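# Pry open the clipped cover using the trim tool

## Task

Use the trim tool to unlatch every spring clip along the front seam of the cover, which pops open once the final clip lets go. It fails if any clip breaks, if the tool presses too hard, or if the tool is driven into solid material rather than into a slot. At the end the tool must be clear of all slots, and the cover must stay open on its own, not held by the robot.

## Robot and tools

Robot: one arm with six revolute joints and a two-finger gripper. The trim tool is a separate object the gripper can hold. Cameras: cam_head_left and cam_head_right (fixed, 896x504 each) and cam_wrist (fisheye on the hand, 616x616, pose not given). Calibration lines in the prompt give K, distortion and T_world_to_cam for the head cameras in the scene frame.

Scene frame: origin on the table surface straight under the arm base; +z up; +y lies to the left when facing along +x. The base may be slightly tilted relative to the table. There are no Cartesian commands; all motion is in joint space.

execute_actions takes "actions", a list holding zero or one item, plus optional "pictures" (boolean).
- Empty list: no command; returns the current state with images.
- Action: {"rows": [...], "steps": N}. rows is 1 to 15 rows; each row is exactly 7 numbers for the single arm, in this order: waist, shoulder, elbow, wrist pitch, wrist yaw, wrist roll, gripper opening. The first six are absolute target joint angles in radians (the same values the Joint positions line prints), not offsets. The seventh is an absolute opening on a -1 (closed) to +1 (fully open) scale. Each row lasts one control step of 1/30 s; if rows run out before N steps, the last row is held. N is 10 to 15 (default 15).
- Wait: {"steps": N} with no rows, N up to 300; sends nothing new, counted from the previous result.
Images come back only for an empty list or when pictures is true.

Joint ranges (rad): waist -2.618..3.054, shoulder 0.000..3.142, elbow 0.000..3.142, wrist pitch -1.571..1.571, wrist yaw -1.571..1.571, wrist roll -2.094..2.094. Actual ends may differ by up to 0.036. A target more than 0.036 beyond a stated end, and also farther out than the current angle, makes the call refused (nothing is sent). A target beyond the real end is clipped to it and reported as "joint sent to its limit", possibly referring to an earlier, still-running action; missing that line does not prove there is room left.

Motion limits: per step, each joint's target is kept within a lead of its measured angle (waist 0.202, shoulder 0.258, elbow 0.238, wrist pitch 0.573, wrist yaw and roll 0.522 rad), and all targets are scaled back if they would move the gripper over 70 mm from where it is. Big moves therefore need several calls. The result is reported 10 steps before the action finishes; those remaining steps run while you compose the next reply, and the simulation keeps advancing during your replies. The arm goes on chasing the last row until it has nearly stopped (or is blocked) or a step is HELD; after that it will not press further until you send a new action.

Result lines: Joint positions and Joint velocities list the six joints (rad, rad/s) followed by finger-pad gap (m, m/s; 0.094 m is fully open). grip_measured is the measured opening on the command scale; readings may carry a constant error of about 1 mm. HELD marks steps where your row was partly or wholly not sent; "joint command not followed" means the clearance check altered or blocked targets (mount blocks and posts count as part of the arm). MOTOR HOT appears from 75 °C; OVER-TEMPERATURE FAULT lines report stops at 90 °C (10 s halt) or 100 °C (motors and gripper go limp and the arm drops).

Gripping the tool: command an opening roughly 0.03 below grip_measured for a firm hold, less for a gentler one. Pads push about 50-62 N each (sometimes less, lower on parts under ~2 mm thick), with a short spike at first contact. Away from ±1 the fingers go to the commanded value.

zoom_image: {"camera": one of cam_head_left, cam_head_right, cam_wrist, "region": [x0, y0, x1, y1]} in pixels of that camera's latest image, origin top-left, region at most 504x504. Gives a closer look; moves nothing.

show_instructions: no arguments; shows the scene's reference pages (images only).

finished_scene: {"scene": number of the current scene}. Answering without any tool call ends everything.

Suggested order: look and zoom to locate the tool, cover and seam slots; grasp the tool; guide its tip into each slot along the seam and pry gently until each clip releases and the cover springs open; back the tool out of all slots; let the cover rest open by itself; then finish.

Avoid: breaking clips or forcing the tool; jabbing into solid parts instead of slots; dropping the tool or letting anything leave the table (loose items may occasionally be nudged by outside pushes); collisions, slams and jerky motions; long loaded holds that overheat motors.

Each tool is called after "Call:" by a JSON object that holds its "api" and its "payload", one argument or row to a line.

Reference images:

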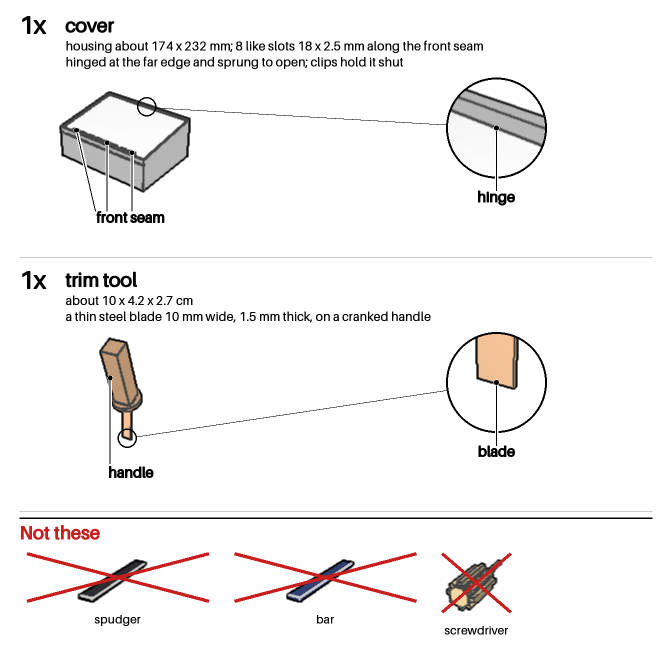

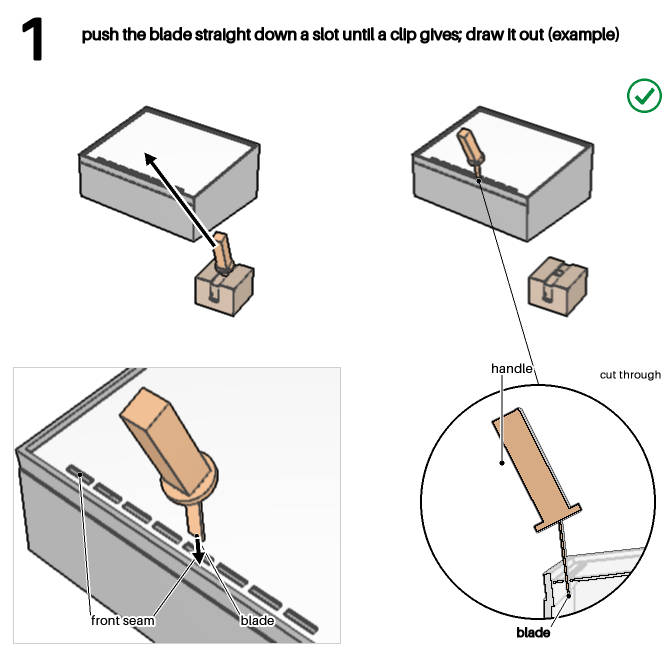

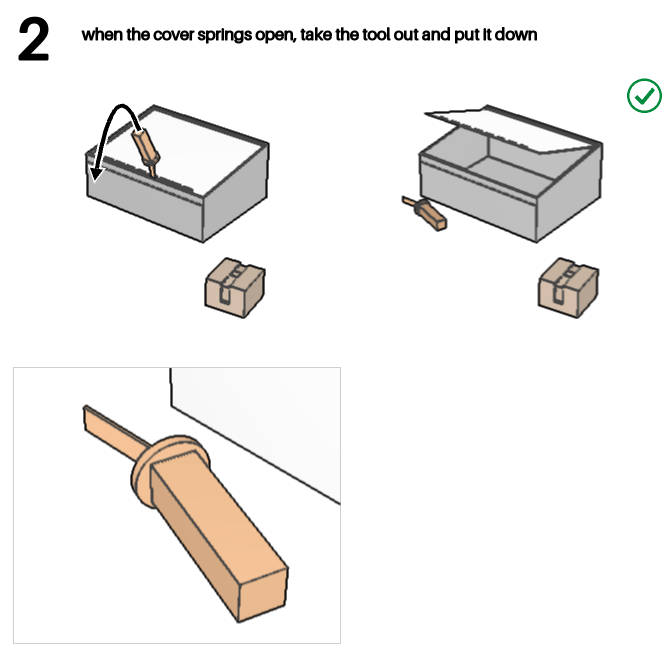

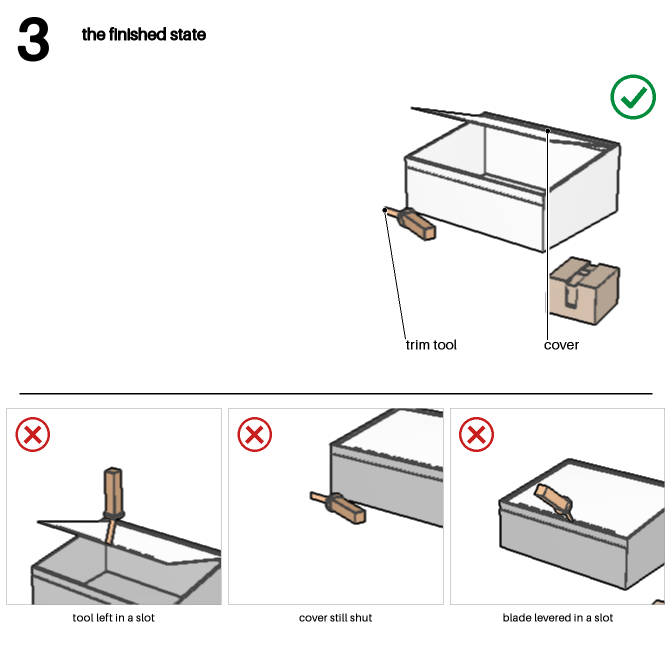

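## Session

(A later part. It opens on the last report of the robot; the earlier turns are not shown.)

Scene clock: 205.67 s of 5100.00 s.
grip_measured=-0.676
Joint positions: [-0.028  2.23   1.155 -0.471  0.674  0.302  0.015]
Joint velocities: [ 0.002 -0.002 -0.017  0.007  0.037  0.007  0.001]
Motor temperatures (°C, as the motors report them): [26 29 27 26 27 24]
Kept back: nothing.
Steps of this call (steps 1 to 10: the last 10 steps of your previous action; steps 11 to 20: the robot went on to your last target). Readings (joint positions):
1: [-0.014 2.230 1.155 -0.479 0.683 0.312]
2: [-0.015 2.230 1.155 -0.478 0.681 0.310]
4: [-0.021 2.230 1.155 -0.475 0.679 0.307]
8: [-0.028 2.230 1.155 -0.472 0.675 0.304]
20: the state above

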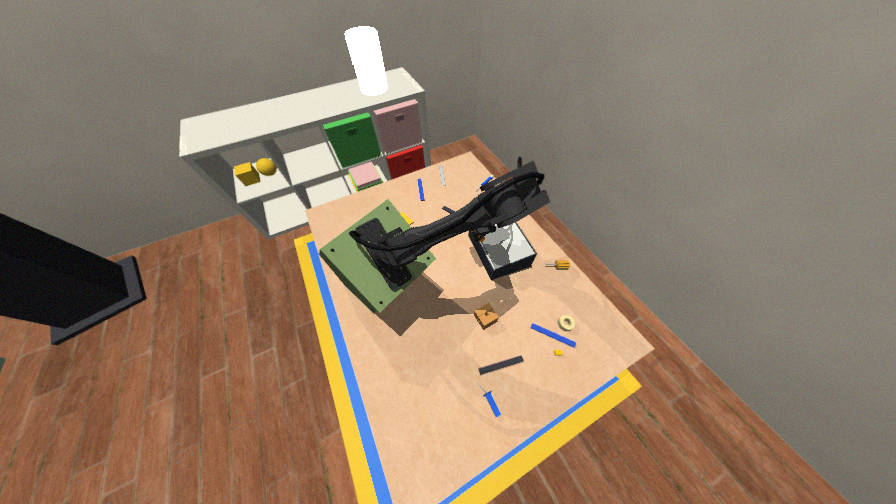

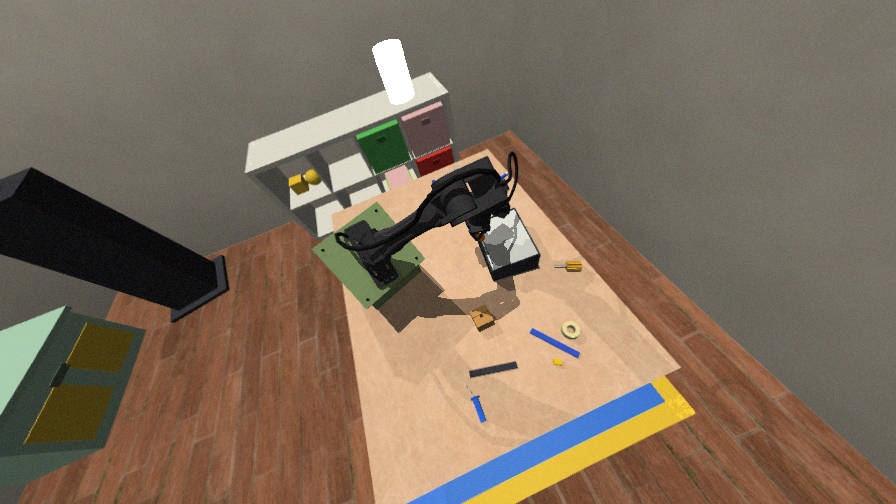

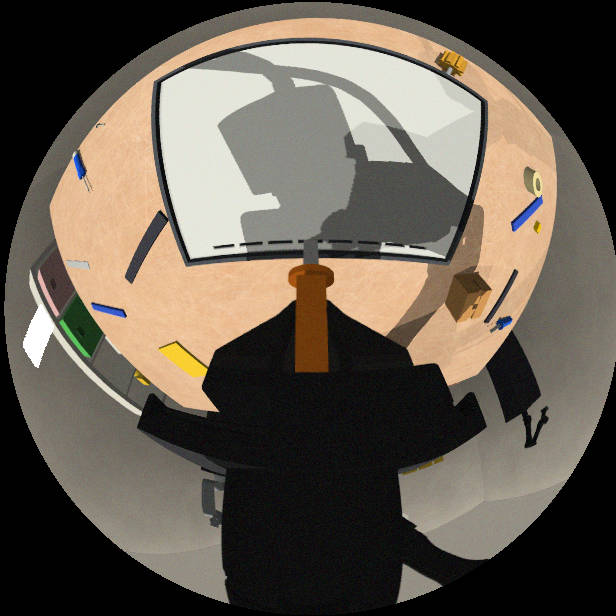

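In the slot. Continue with q2 quantum then scheme A.

Call:
{"api": "execute_actions", "payload": {
  "actions": [
    {"rows": [[-0.030,2.250,1.185,-0.459,0.663,0.292,-0.71],[-0.030,2.255,1.185,-0.456,0.663,0.292,-0.71],[-0.030,2.259,1.185,-0.453,0.663,0.292,-0.71],[-0.030,2.259,1.185,-0.450,0.663,0.292,-0.71],[-0.030,2.259,1.185,-0.447,0.663,0.292,-0.71],[-0.030,2.259,1.185,-0.445,0.663,0.292,-0.71]], "steps": 12}
  ]
}}

Call:
{"api": "execute_actions", "payload": {
  "actions": [
    {"rows": [[-0.033,2.259,1.185,-0.444,0.660,0.290,-0.71],[-0.036,2.259,1.185,-0.443,0.657,0.287,-0.71],[-0.039,2.259,1.185,-0.442,0.654,0.284,-0.71],[-0.042,2.259,1.185,-0.441,0.651,0.282,-0.71],[-0.045,2.259,1.185,-0.440,0.648,0.280,-0.71],[-0.048,2.259,1.185,-0.439,0.645,0.278,-0.71],[-0.051,2.259,1.185,-0.438,0.642,0.276,-0.71],[-0.054,2.259,1.185,-0.437,0.639,0.274,-0.71]], "steps": 14}
  ]
}}

Call:
{"api": "execute_actions", "payload": {
  "actions": [
    {"steps": 20}
  ]
}}

Scene clock: 206.43 s of 5100.00 s.
grip_measured=-0.676
Joint positions: [-0.028  2.23   1.155 -0.471  0.674  0.301  0.015]
Joint velocities: [ 0.007 -0.012 -0.007  0.081  0.007  0.007  0.   ]
Motor temperatures (°C, as the motors report them): [26 29 27 26 27 24]
Steps of this call (steps 1 to 15: the robot went on to your last target; steps 16 to 21: nothing new was sent; steps 22 to 23: the first 2 steps of this action). Readings (joint positions):
22: [-0.028 2.230 1.155 -0.471 0.674 0.301]
23: the state above

Scene clock: 206.90 s of 5100.00 s.
grip_measured=-0.676
Joint positions: [-0.029  2.237  1.155 -0.463  0.674  0.299  0.015]
Joint velocities: [ 0.002 -0.007 -0.002 -0.037 -0.051 -0.081  0.001]
Motor temperatures (°C, as the motors report them): [26 29 27 26 27 24]
Steps of this call (steps 1 to 10: the last 10 steps of your previous action; steps 11 to 14: the first 4 steps of this action). Readings (joint positions):
11: [-0.028 2.237 1.155 -0.463 0.674 0.301]
12: [-0.028 2.237 1.155 -0.463 0.674 0.301]
14: the state above

Scene clock: 207.57 s of 5100.00 s.
grip_measured=-0.676
Joint positions: [-0.034  2.237  1.155 -0.461  0.666  0.287  0.015]
Joint velocities: [ 0.007 -0.007  0.002  0.007 -0.051  0.007 -0.001]
Motor temperatures (°C, as the motors report them): [26 29 27 26 27 24]
Kept back: nothing.
Steps of this call (steps 1 to 10: the last 10 steps of your previous action; steps 11 to 20: the robot went on to your last target). Readings (joint positions):
1: [-0.030 2.237 1.155 -0.463 0.672 0.297]
2: [-0.031 2.237 1.155 -0.462 0.671 0.295]
4: [-0.034 2.237 1.155 -0.461 0.667 0.292]
8: [-0.034 2.237 1.155 -0.461 0.666 0.288]
20: the state above

Call:
{"api": "execute_actions", "payload": {
  "actions": []
}}

Call:
{"api": "zoom_image", "payload": {
  "camera": "cam_wrist",
  "region": [271, 215, 351, 265]
}}

Scene clock: 209.13 s of 5100.00 s.
grip_measured=-0.676
Joint positions: [-0.034  2.237  1.155 -0.461  0.666  0.287  0.015]
Joint velocities: [ 0.002 -0.022 -0.002  0.051  0.007  0.037 -0.001]
Motor temperatures (°C, as the motors report them): [26 29 27 26 27 24]
Kept back: nothing.
Steps of this call (steps 1 to 15: the robot went on to your last target; steps 16 to 47: nothing new was sent). Readings (joint positions):
1: [-0.034 2.237 1.155 -0.461 0.666 0.287]
2: [-0.034 2.237 1.155 -0.461 0.666 0.287]
4: [-0.034 2.237 1.155 -0.461 0.666 0.287]
8: [-0.034 2.237 1.155 -0.461 0.666 0.287]
47: the state above
The arm was judged still, so your last target was given up. Only a new action makes it travel on or press farther. Fingers that are still opening or closing keep moving.

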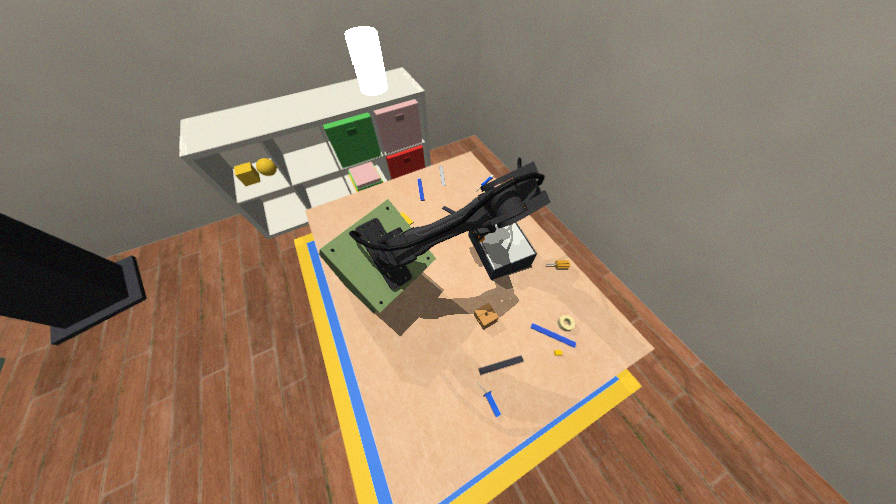

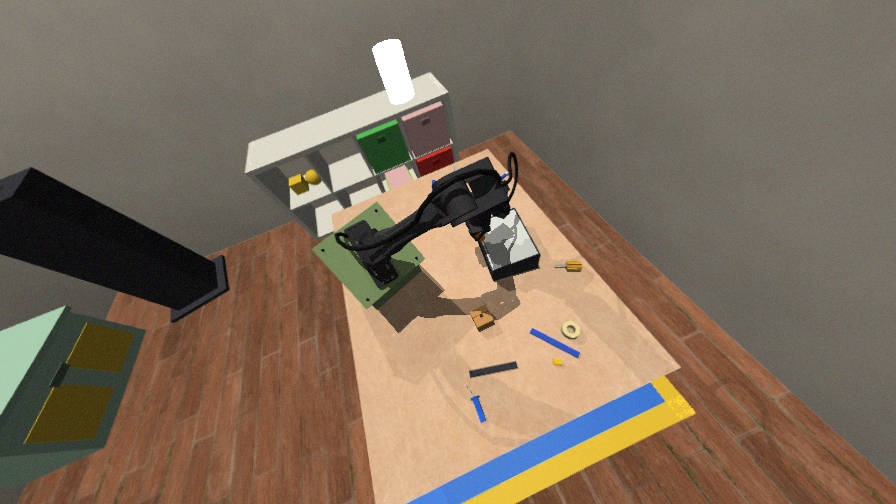

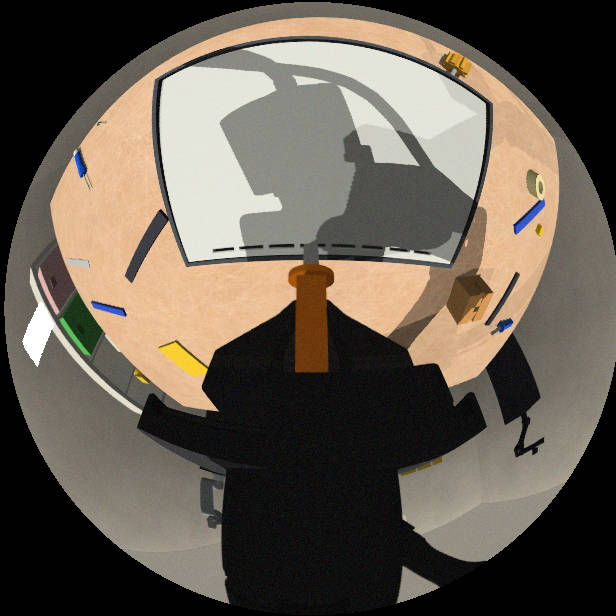

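Region (271, 215, 351, 265) of cam_wrist's 616x616 image, scaled by 6.300, with more detail than that image has; it fills the top 315 rows of this view, and the rest is white.

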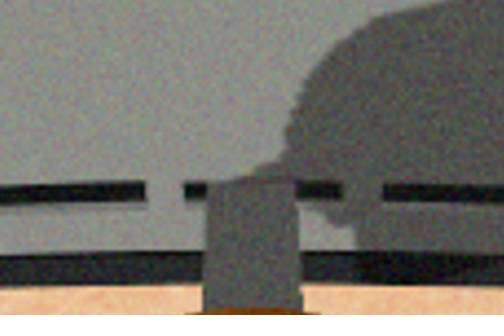

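Call:
{"api": "execute_actions", "payload": {
  "actions": []
}}

Scene clock: 211.27 s of 5100.00 s.
grip_measured=-0.676
Joint positions: [-0.034  2.237  1.155 -0.461  0.666  0.287  0.015]
Joint velocities: [ 0.002 -0.002  0.007 -0.037 -0.11   0.051  0.001]
Motor temperatures (°C, as the motors report them): [26 29 27 26 27 24]
Kept back: nothing.
Steps of this call (steps 1 to 64: nothing new was sent). Readings (joint positions):
1: [-0.034 2.237 1.155 -0.461 0.666 0.287]
2: [-0.034 2.237 1.155 -0.461 0.666 0.287]
4: [-0.034 2.237 1.155 -0.461 0.666 0.287]
8: [-0.034 2.237 1.155 -0.461 0.666 0.287]
64: the state above

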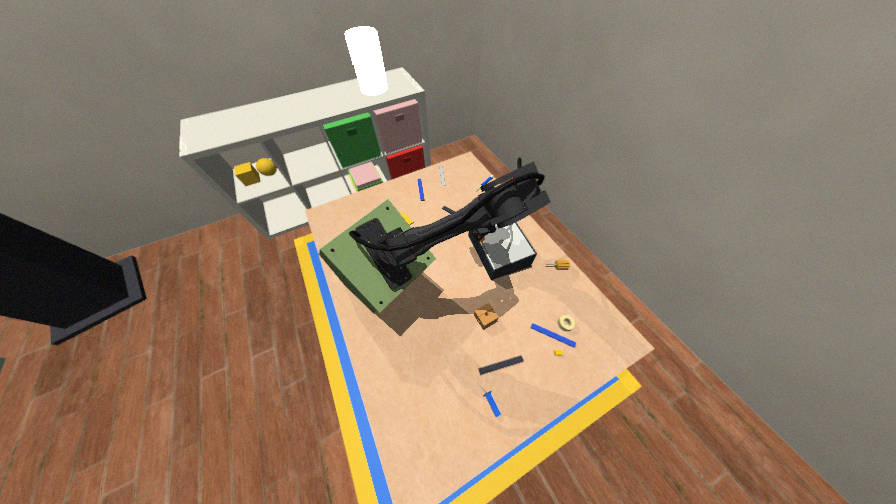

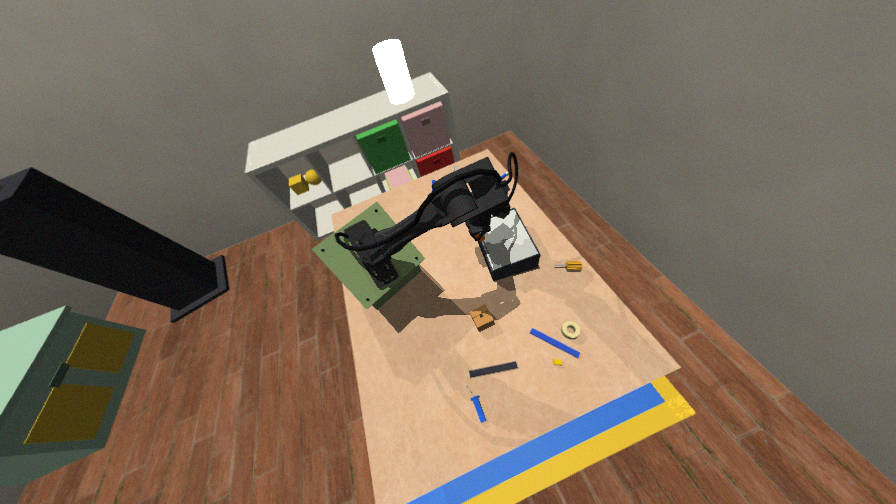

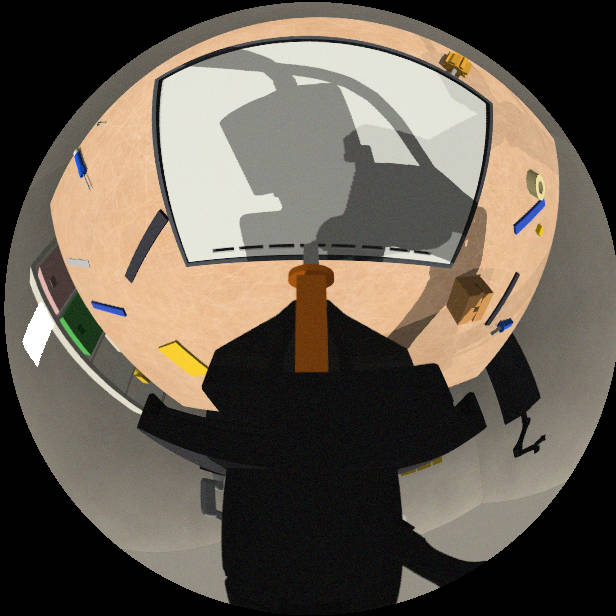

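Call:
{"api": "zoom_image", "payload": {
  "camera": "cam_wrist",
  "region": [241, 190, 381, 280]
}}

Region (241, 190, 381, 280) of cam_wrist's 616x616 image, scaled by 3.600, with more detail than that image has; it fills the top 324 rows of this view, and the rest is white.

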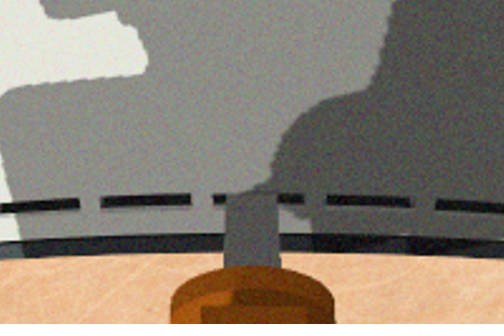

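Call:
{"api": "execute_actions", "payload": {
  "actions": [
    {"rows":[[-0.052,2.259,1.185,-0.439,0.641,0.277,-0.71],[-0.054,2.259,1.185,-0.439,0.641,0.277,-0.71],[-0.056,2.259,1.185,-0.439,0.640,0.277,-0.71],[-0.058,2.259,1.185,-0.439,0.640,0.277,-0.71],[-0.060,2.259,1.185,-0.438,0.639,0.277,-0.71],[-0.061,2.259,1.185,-0.438,0.639,0.277,-0.71],[-0.062,2.259,1.185,-0.438,0.638,0.277,-0.71],[-0.063,2.259,1.185,-0.437,0.638,0.277,-0.71],[-0.064,2.259,1.185,-0.437,0.638,0.277,-0.71]],"steps":15}
  ]
}}

Call:
{"api": "execute_actions", "payload": {
  "actions": [
    {"steps":15}
  ]
}}

Scene clock: 212.37 s of 5100.00 s.
grip_measured=-0.676
Joint positions: [-0.035  2.237  1.155 -0.461  0.666  0.287  0.015]
Joint velocities: [-0.007 -0.007 -0.027 -0.051 -0.066 -0.007 -0.001]
Motor temperatures (°C, as the motors report them): [26 29 27 26 27 24]
Steps of this call (steps 1 to 28: nothing new was sent; steps 29 to 33: the first 5 steps of this action). Readings (joint positions):
29: [-0.034 2.237 1.155 -0.461 0.666 0.287]
30: [-0.034 2.237 1.155 -0.461 0.666 0.287]
32: [-0.034 2.237 1.155 -0.461 0.666 0.287]
33: the state above

Scene clock: 212.87 s of 5100.00 s.
grip_measured=-0.676
Joint positions: [-0.052  2.237  1.155 -0.446  0.646  0.283  0.015]
Joint velocities: [-0.017 -0.012 -0.002  0.007 -0.007 -0.007 -0.   ]
Motor temperatures (°C, as the motors report them): [26 29 27 26 27 24]
Kept back: nothing.
Steps of this call (steps 1 to 10: the last 10 steps of your previous action; steps 11 to 15: the robot went on to your last target). Readings (joint positions):
1: [-0.035 2.237 1.155 -0.461 0.665 0.287]
2: [-0.038 2.237 1.155 -0.457 0.663 0.287]
4: [-0.045 2.237 1.155 -0.451 0.655 0.286]
8: [-0.052 2.237 1.155 -0.446 0.646 0.283]
15: the state above

Call:
{"api": "execute_actions", "payload": {
  "actions": [
    {"rows":[[-0.042,2.250,1.185,-0.450,0.650,0.288,-0.71],[-0.038,2.240,1.185,-0.454,0.654,0.291,-0.71],[-0.034,2.232,1.185,-0.457,0.658,0.294,-0.71],[-0.030,2.226,1.185,-0.460,0.662,0.297,-0.71],[-0.026,2.221,1.185,-0.463,0.666,0.300,-0.71],[-0.022,2.218,1.185,-0.466,0.670,0.303,-0.71],[-0.018,2.216,1.185,-0.469,0.674,0.306,-0.71],[-0.014,2.214,1.185,-0.472,0.678,0.309,-0.71],[-0.010,2.212,1.185,-0.476,0.682,0.312,-0.71],[-0.006,2.210,1.185,-0.480,0.686,0.315,-0.71],[-0.003,2.209,1.185,-0.484,0.690,0.318,-0.71],[0.000,2.209,1.185,-0.488,0.693,0.321,-0.71],[0.002,2.209,1.185,-0.492,0.696,0.324,-0.71],[0.004,2.209,1.185,-0.495,0.699,0.326,-0.71]],"steps":15}
  ]
}}

Call:
{"api": "execute_actions", "payload": {
  "actions": [
    {"steps":18}
  ],
  "pictures": true
}}

Scene clock: 213.70 s of 5100.00 s.
grip_measured=-0.676
Joint positions: [-0.049  2.237  1.155 -0.446  0.65   0.284  0.015]
Joint velocities: [ 0.027 -0.002 -0.007  0.022  0.022 -0.066 -0.001]
Motor temperatures (°C, as the motors report them): [26 29 27 26 27 24]
Steps of this call (steps 1 to 15: the robot went on to your last target; steps 16 to 20: nothing new was sent; steps 21 to 25: the first 5 steps of this action). Readings (joint positions):
21: [-0.052 2.237 1.155 -0.446 0.646 0.283]
22: [-0.052 2.237 1.155 -0.446 0.646 0.283]
24: [-0.051 2.237 1.155 -0.446 0.648 0.284]
25: the state above

Scene clock: 214.30 s of 5100.00 s.
grip_measured=-0.676
Joint positions: [-0.012  2.22   1.159 -0.478  0.684  0.314  0.015]
Joint velocities: [-0.002  0.007 -0.012  0.007 -0.022 -0.037 -0.001]
Motor temperatures (°C, as the motors report them): [26 29 27 26 27 24]
Kept back: nothing.
Steps of this call (steps 1 to 10: the last 10 steps of your previous action; steps 11 to 18: the robot went on to your last target). Readings (joint positions):
1: [-0.048 2.237 1.155 -0.446 0.652 0.286]
2: [-0.046 2.237 1.155 -0.448 0.655 0.288]
4: [-0.039 2.235 1.155 -0.453 0.662 0.292]
8: [-0.023 2.226 1.155 -0.469 0.674 0.302]
18: the state above

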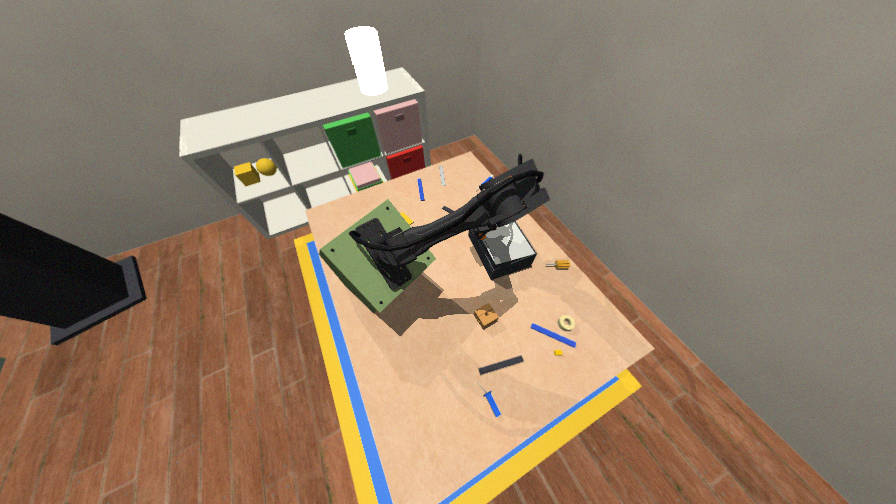

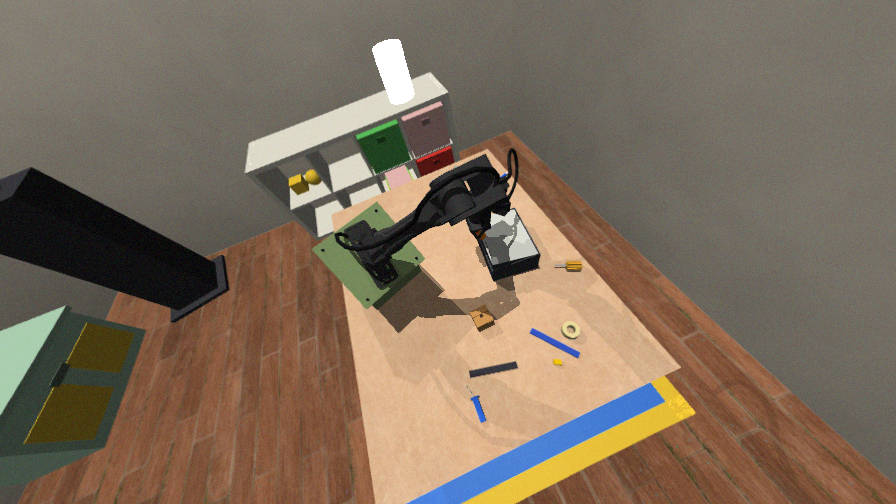

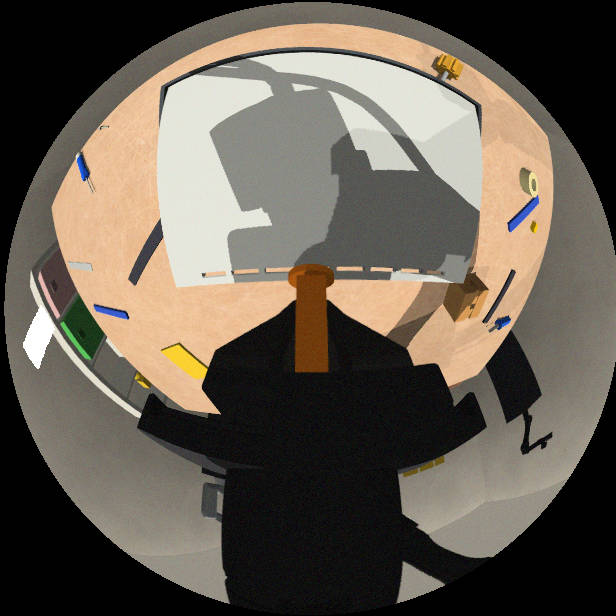

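Call:
{"api": "zoom_image", "payload": {
  "camera": "cam_head_right",
  "region": [420, 150, 600, 300]
}}

Call:
{"api": "zoom_image", "payload": {
  "camera": "cam_wrist",
  "region": [181, 200, 441, 330]
}}

Region (420, 150, 600, 300) of cam_head_right's 896x504 image, scaled by 2.800, with more detail than that image has.

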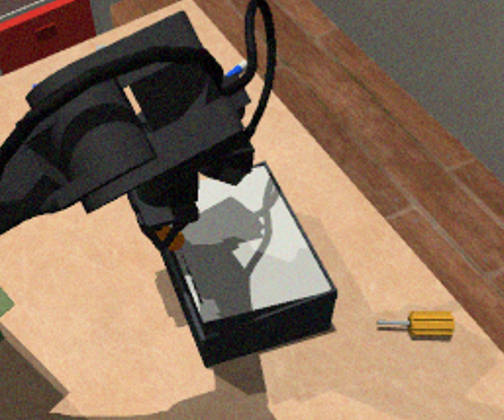

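Region (181, 200, 441, 330) of cam_wrist's 616x616 image, scaled by 1.938, with more detail than that image has.

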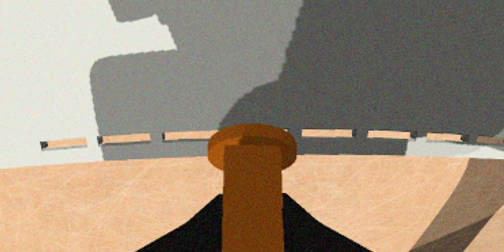

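Call:
{"api": "execute_actions", "payload": {
  "actions": [
    {"rows":[[0.005,2.212,1.195,-0.497,0.684,0.328,-0.71],[0.007,2.212,1.203,-0.511,0.682,0.333,-0.71],[0.008,2.212,1.211,-0.525,0.680,0.338,-0.71],[0.010,2.212,1.219,-0.539,0.678,0.343,-0.71],[0.011,2.212,1.227,-0.553,0.676,0.348,-0.71],[0.013,2.212,1.235,-0.567,0.674,0.353,-0.71],[0.014,2.212,1.243,-0.581,0.672,0.358,-0.71],[0.016,2.212,1.251,-0.595,0.670,0.363,-0.71],[0.017,2.212,1.259,-0.609,0.668,0.368,-0.71],[0.019,2.212,1.267,-0.623,0.666,0.373,-0.71],[0.020,2.212,1.275,-0.637,0.664,0.378,-0.71],[0.022,2.212,1.283,-0.651,0.661,0.384,-0.71],[0.024,2.212,1.291,-0.665,0.658,0.389,-0.71],[0.026,2.212,1.300,-0.682,0.655,0.395,-0.71],[0.027,2.212,1.309,-0.699,0.653,0.400,-0.71]],"steps":15}
  ]
}}

Call:
{"api": "execute_actions", "payload": {
  "actions": [
    {"steps":22}
  ],
  "pictures": true
}}

Scene clock: 222.10 s of 5100.00 s.
grip_measured=-0.676
Joint positions: [-0.012  2.22   1.18  -0.512  0.68   0.324  0.015]
Joint velocities: [ 0.007 -0.002  0.188 -0.374 -0.139  0.081  0.001]
Motor temperatures (°C, as the motors report them): [26 30 27 26 27 24]
Steps of this call (steps 1 to 15: the robot went on to your last target; steps 16 to 90: nothing new was sent; then 4.63 s passed at rest; steps 91 to 95: the first 5 steps of this action). Readings (joint positions):
91: [-0.012 2.220 1.159 -0.478 0.684 0.316]
92: [-0.012 2.220 1.162 -0.481 0.684 0.317]
94: [-0.012 2.220 1.173 -0.499 0.683 0.321]
95: the state above

Scene clock: 222.83 s of 5100.00 s.
grip_measured=-0.676
Joint positions: [ 0.007  2.22   1.278 -0.689  0.656  0.388  0.015]
Joint velocities: [-0.007 -0.002 -0.012  0.007 -0.051 -0.037  0.001]
Motor temperatures (°C, as the motors report them): [26 30 27 26 27 24]
Kept back: nothing.
Steps of this call (steps 1 to 10: the last 10 steps of your previous action; steps 11 to 22: the robot went on to your last target). Readings (joint positions):
1: [-0.011 2.220 1.187 -0.524 0.678 0.328]
2: [-0.010 2.220 1.194 -0.537 0.676 0.331]
4: [-0.006 2.220 1.209 -0.566 0.673 0.340]
8: [0.000 2.220 1.241 -0.623 0.666 0.358]
22: the state above

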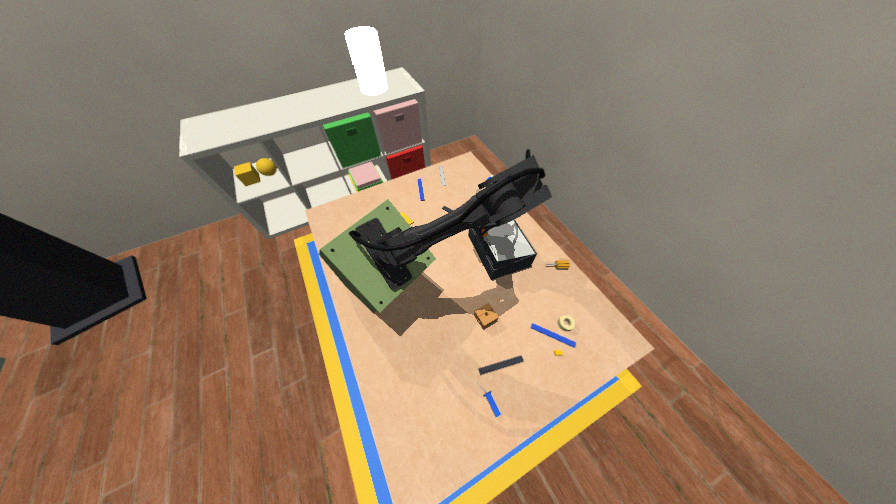

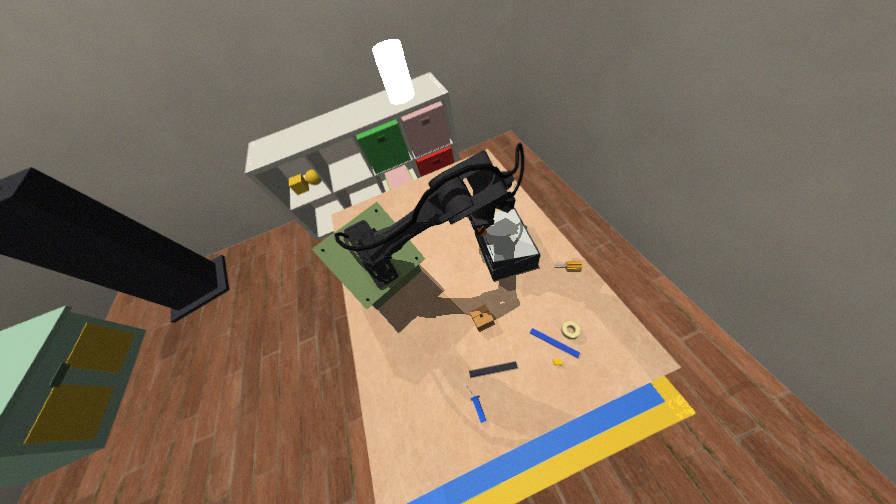

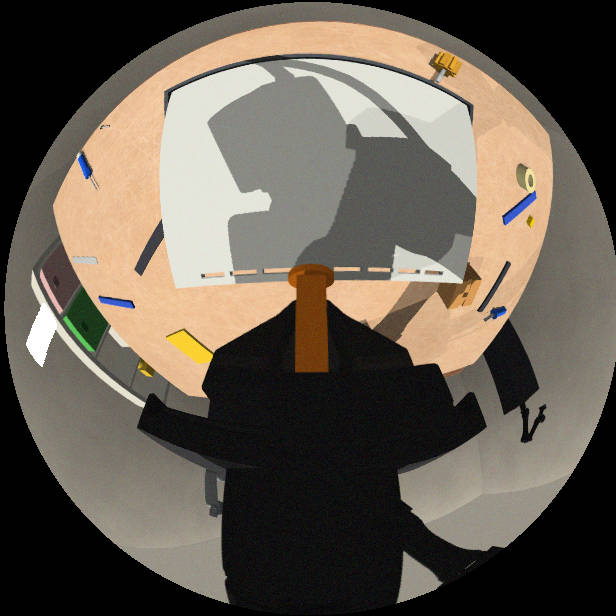

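Call:
{"api": "execute_actions", "payload": {
  "actions": [
    {"rows":[[0.028,2.212,1.316,-0.711,0.652,0.404,-0.71],[0.030,2.212,1.325,-0.725,0.650,0.409,-0.71],[0.031,2.212,1.334,-0.740,0.649,0.414,-0.71],[0.033,2.212,1.343,-0.754,0.647,0.419,-0.71],[0.034,2.212,1.352,-0.769,0.646,0.424,-0.71],[0.036,2.212,1.361,-0.783,0.644,0.429,-0.71],[0.037,2.212,1.370,-0.798,0.643,0.434,-0.71],[0.039,2.212,1.379,-0.812,0.641,0.439,-0.71],[0.040,2.212,1.388,-0.827,0.640,0.444,-0.71],[0.042,2.212,1.397,-0.841,0.638,0.449,-0.71],[0.043,2.212,1.406,-0.856,0.637,0.454,-0.71],[0.045,2.212,1.415,-0.870,0.635,0.459,-0.71],[0.046,2.212,1.424,-0.885,0.634,0.464,-0.71],[0.048,2.212,1.432,-0.899,0.633,0.469,-0.71],[0.049,2.212,1.440,-0.913,0.632,0.474,-0.71]],"steps":15}
  ]
}}

Call:
{"api": "execute_actions", "payload": {
  "actions": [
    {"steps":20}
  ],
  "pictures": true
}}

Scene clock: 223.80 s of 5100.00 s.
grip_measured=-0.676
Joint positions: [ 0.008  2.22   1.301 -0.728  0.65   0.4    0.015]
Joint velocities: [ 0.007 -0.002  0.237 -0.388 -0.081  0.007  0.001]
Motor temperatures (°C, as the motors report them): [26 30 27 26 27 24]
Steps of this call (steps 1 to 15: the robot went on to your last target; steps 16 to 24: nothing new was sent; steps 25 to 29: the first 5 steps of this action). Readings (joint positions):
25: [0.007 2.220 1.278 -0.691 0.656 0.391]
26: [0.007 2.220 1.280 -0.696 0.656 0.392]
28: [0.007 2.220 1.293 -0.715 0.653 0.397]
29: the state above

Scene clock: 224.47 s of 5100.00 s.
grip_measured=-0.676
Joint positions: [ 0.027  2.22   1.404 -0.911  0.625  0.461  0.015]
Joint velocities: [ 0.007  0.012 -0.002  0.066 -0.007  0.095 -0.   ]
Motor temperatures (°C, as the motors report them): [27 30 27 26 27 24]
Kept back: nothing.
Steps of this call (steps 1 to 10: the last 10 steps of your previous action; steps 11 to 20: the robot went on to your last target). Readings (joint positions):
1: [0.010 2.220 1.309 -0.741 0.647 0.403]
2: [0.012 2.220 1.318 -0.755 0.645 0.407]
4: [0.016 2.220 1.335 -0.784 0.642 0.416]
8: [0.021 2.220 1.369 -0.843 0.633 0.434]
20: the state above

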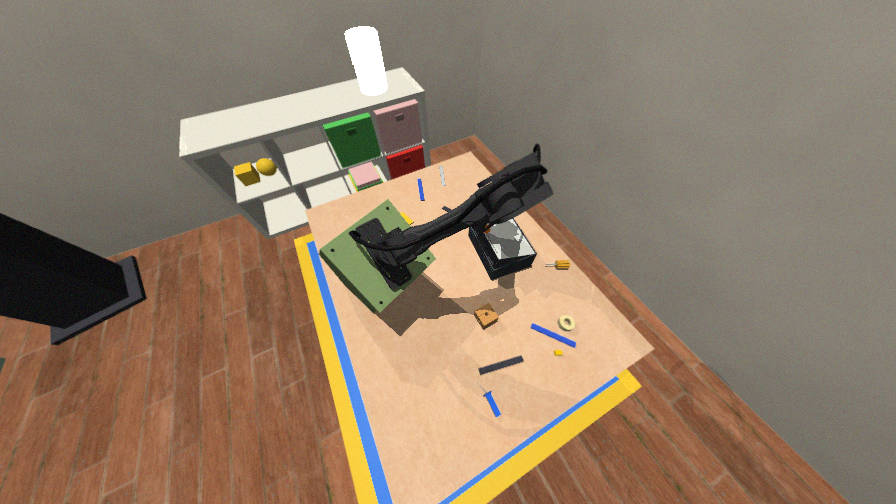

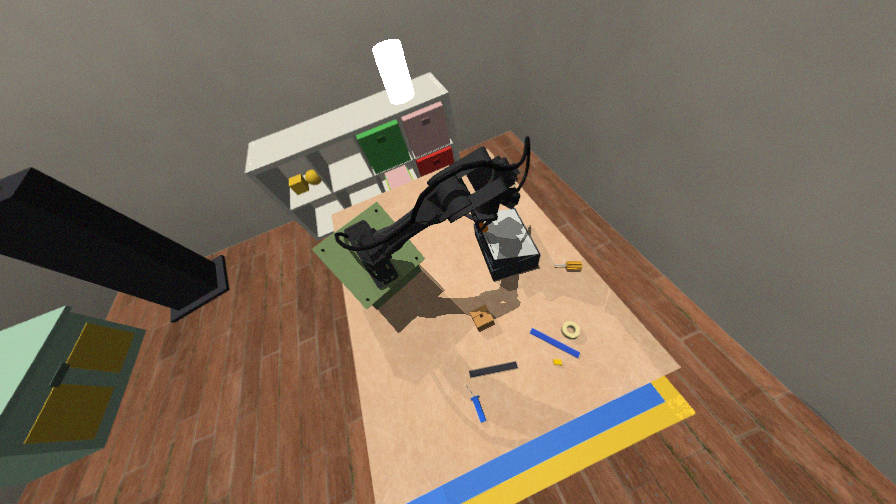

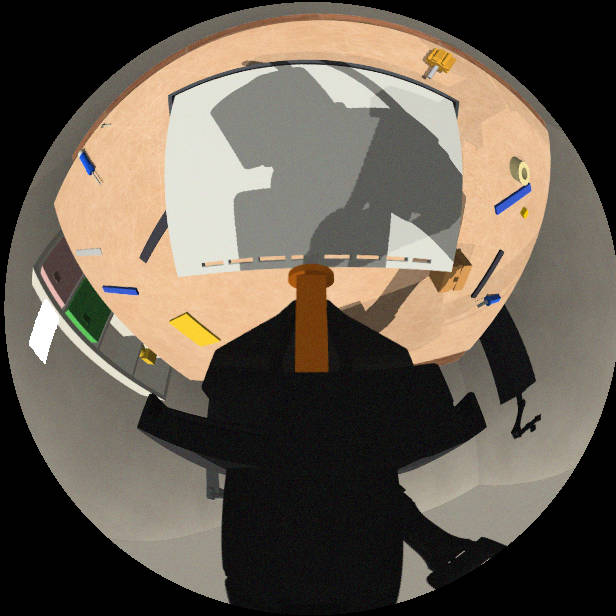

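Call:
{"api": "execute_actions", "payload": {
  "actions": [
    {"rows":[[0.050,2.200,1.444,-0.922,0.630,0.478,-0.71],[0.053,2.194,1.448,-0.931,0.628,0.482,-0.71],[0.056,2.192,1.452,-0.940,0.627,0.486,-0.71],[0.059,2.190,1.456,-0.949,0.626,0.490,-0.71],[0.062,2.189,1.460,-0.958,0.624,0.494,-0.71],[0.065,2.188,1.464,-0.967,0.623,0.498,-0.71],[0.068,2.187,1.468,-0.976,0.622,0.502,-0.71],[0.071,2.186,1.472,-0.985,0.620,0.506,-0.71],[0.074,2.185,1.476,-0.994,0.619,0.510,-0.71],[0.078,2.184,1.480,-1.003,0.618,0.514,-0.71],[0.082,2.183,1.484,-1.012,0.616,0.518,-0.71],[0.086,2.182,1.488,-1.021,0.615,0.522,-0.71],[0.089,2.181,1.492,-1.030,0.614,0.526,-0.71],[0.092,2.180,1.496,-1.038,0.613,0.529,-0.71],[0.095,2.179,1.500,-1.046,0.612,0.532,-0.71]],"steps":15}
  ]
}}

Call:
{"api": "execute_actions", "payload": {
  "actions": [
    {"steps":20}
  ],
  "pictures": true
}}

Scene clock: 226.13 s of 5100.00 s.
grip_measured=-0.676
Joint positions: [ 0.032  2.219  1.415 -0.931  0.622  0.471  0.015]
Joint velocities: [ 0.066 -0.046  0.11  -0.344 -0.007  0.066 -0.001]
Motor temperatures (°C, as the motors report them): [27 30 27 26 27 24]
Steps of this call (steps 1 to 15: the robot went on to your last target; steps 16 to 45: nothing new was sent; steps 46 to 50: the first 5 steps of this action). Readings (joint positions):
46: [0.027 2.220 1.404 -0.912 0.624 0.463]
47: [0.028 2.220 1.404 -0.913 0.624 0.464]
49: [0.030 2.220 1.410 -0.923 0.623 0.469]
50: the state above

Scene clock: 226.80 s of 5100.00 s.
grip_measured=-0.676
Joint positions: [ 0.077  2.193  1.473 -1.03   0.613  0.521  0.015]
Joint velocities: [-0.017  0.002  0.012 -0.007 -0.007  0.051  0.   ]
Motor temperatures (°C, as the motors report them): [27 30 27 26 27 24]
Kept back: nothing.
Steps of this call (steps 1 to 10: the last 10 steps of your previous action; steps 11 to 20: the robot went on to your last target). Readings (joint positions):
1: [0.035 2.218 1.418 -0.940 0.621 0.474]
2: [0.038 2.216 1.422 -0.949 0.619 0.477]
4: [0.044 2.211 1.430 -0.969 0.617 0.485]
8: [0.059 2.206 1.447 -1.006 0.614 0.500]
20: the state above

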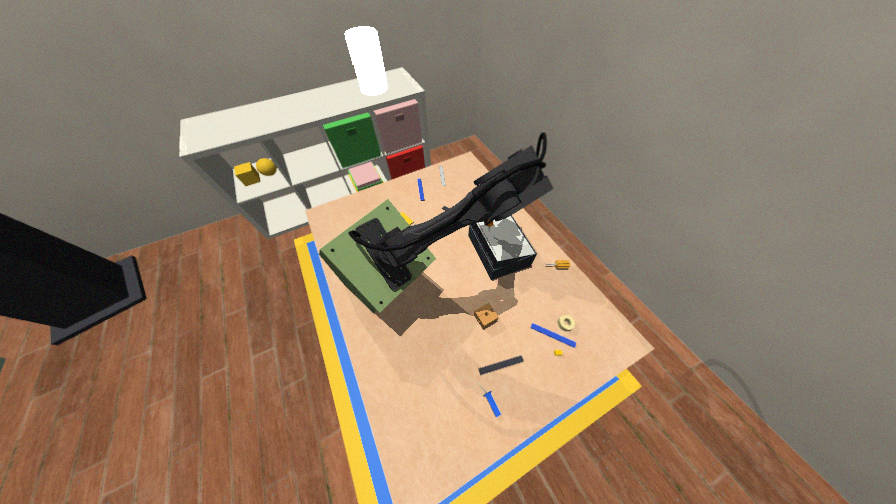

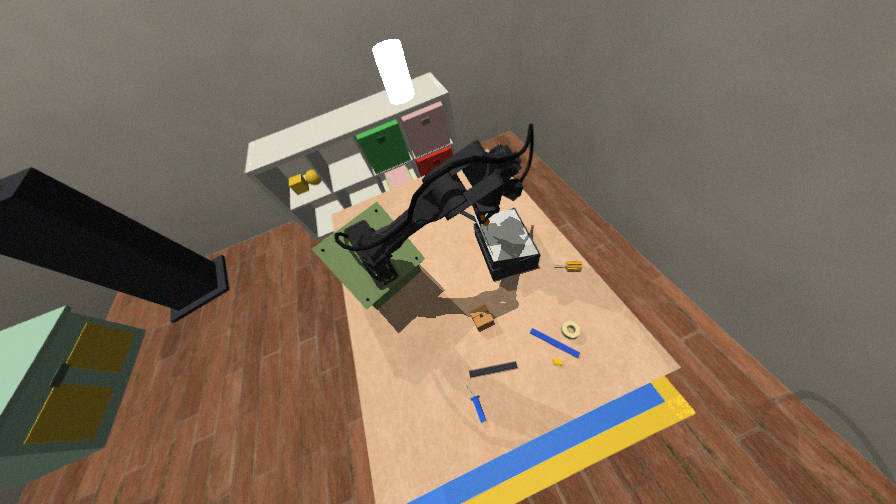

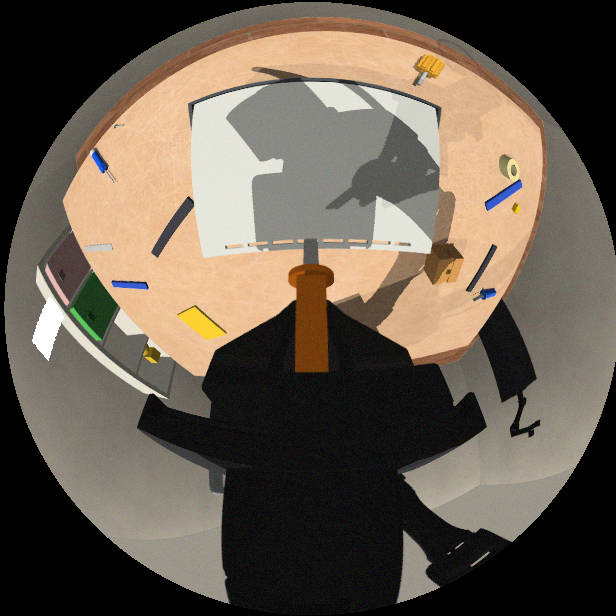

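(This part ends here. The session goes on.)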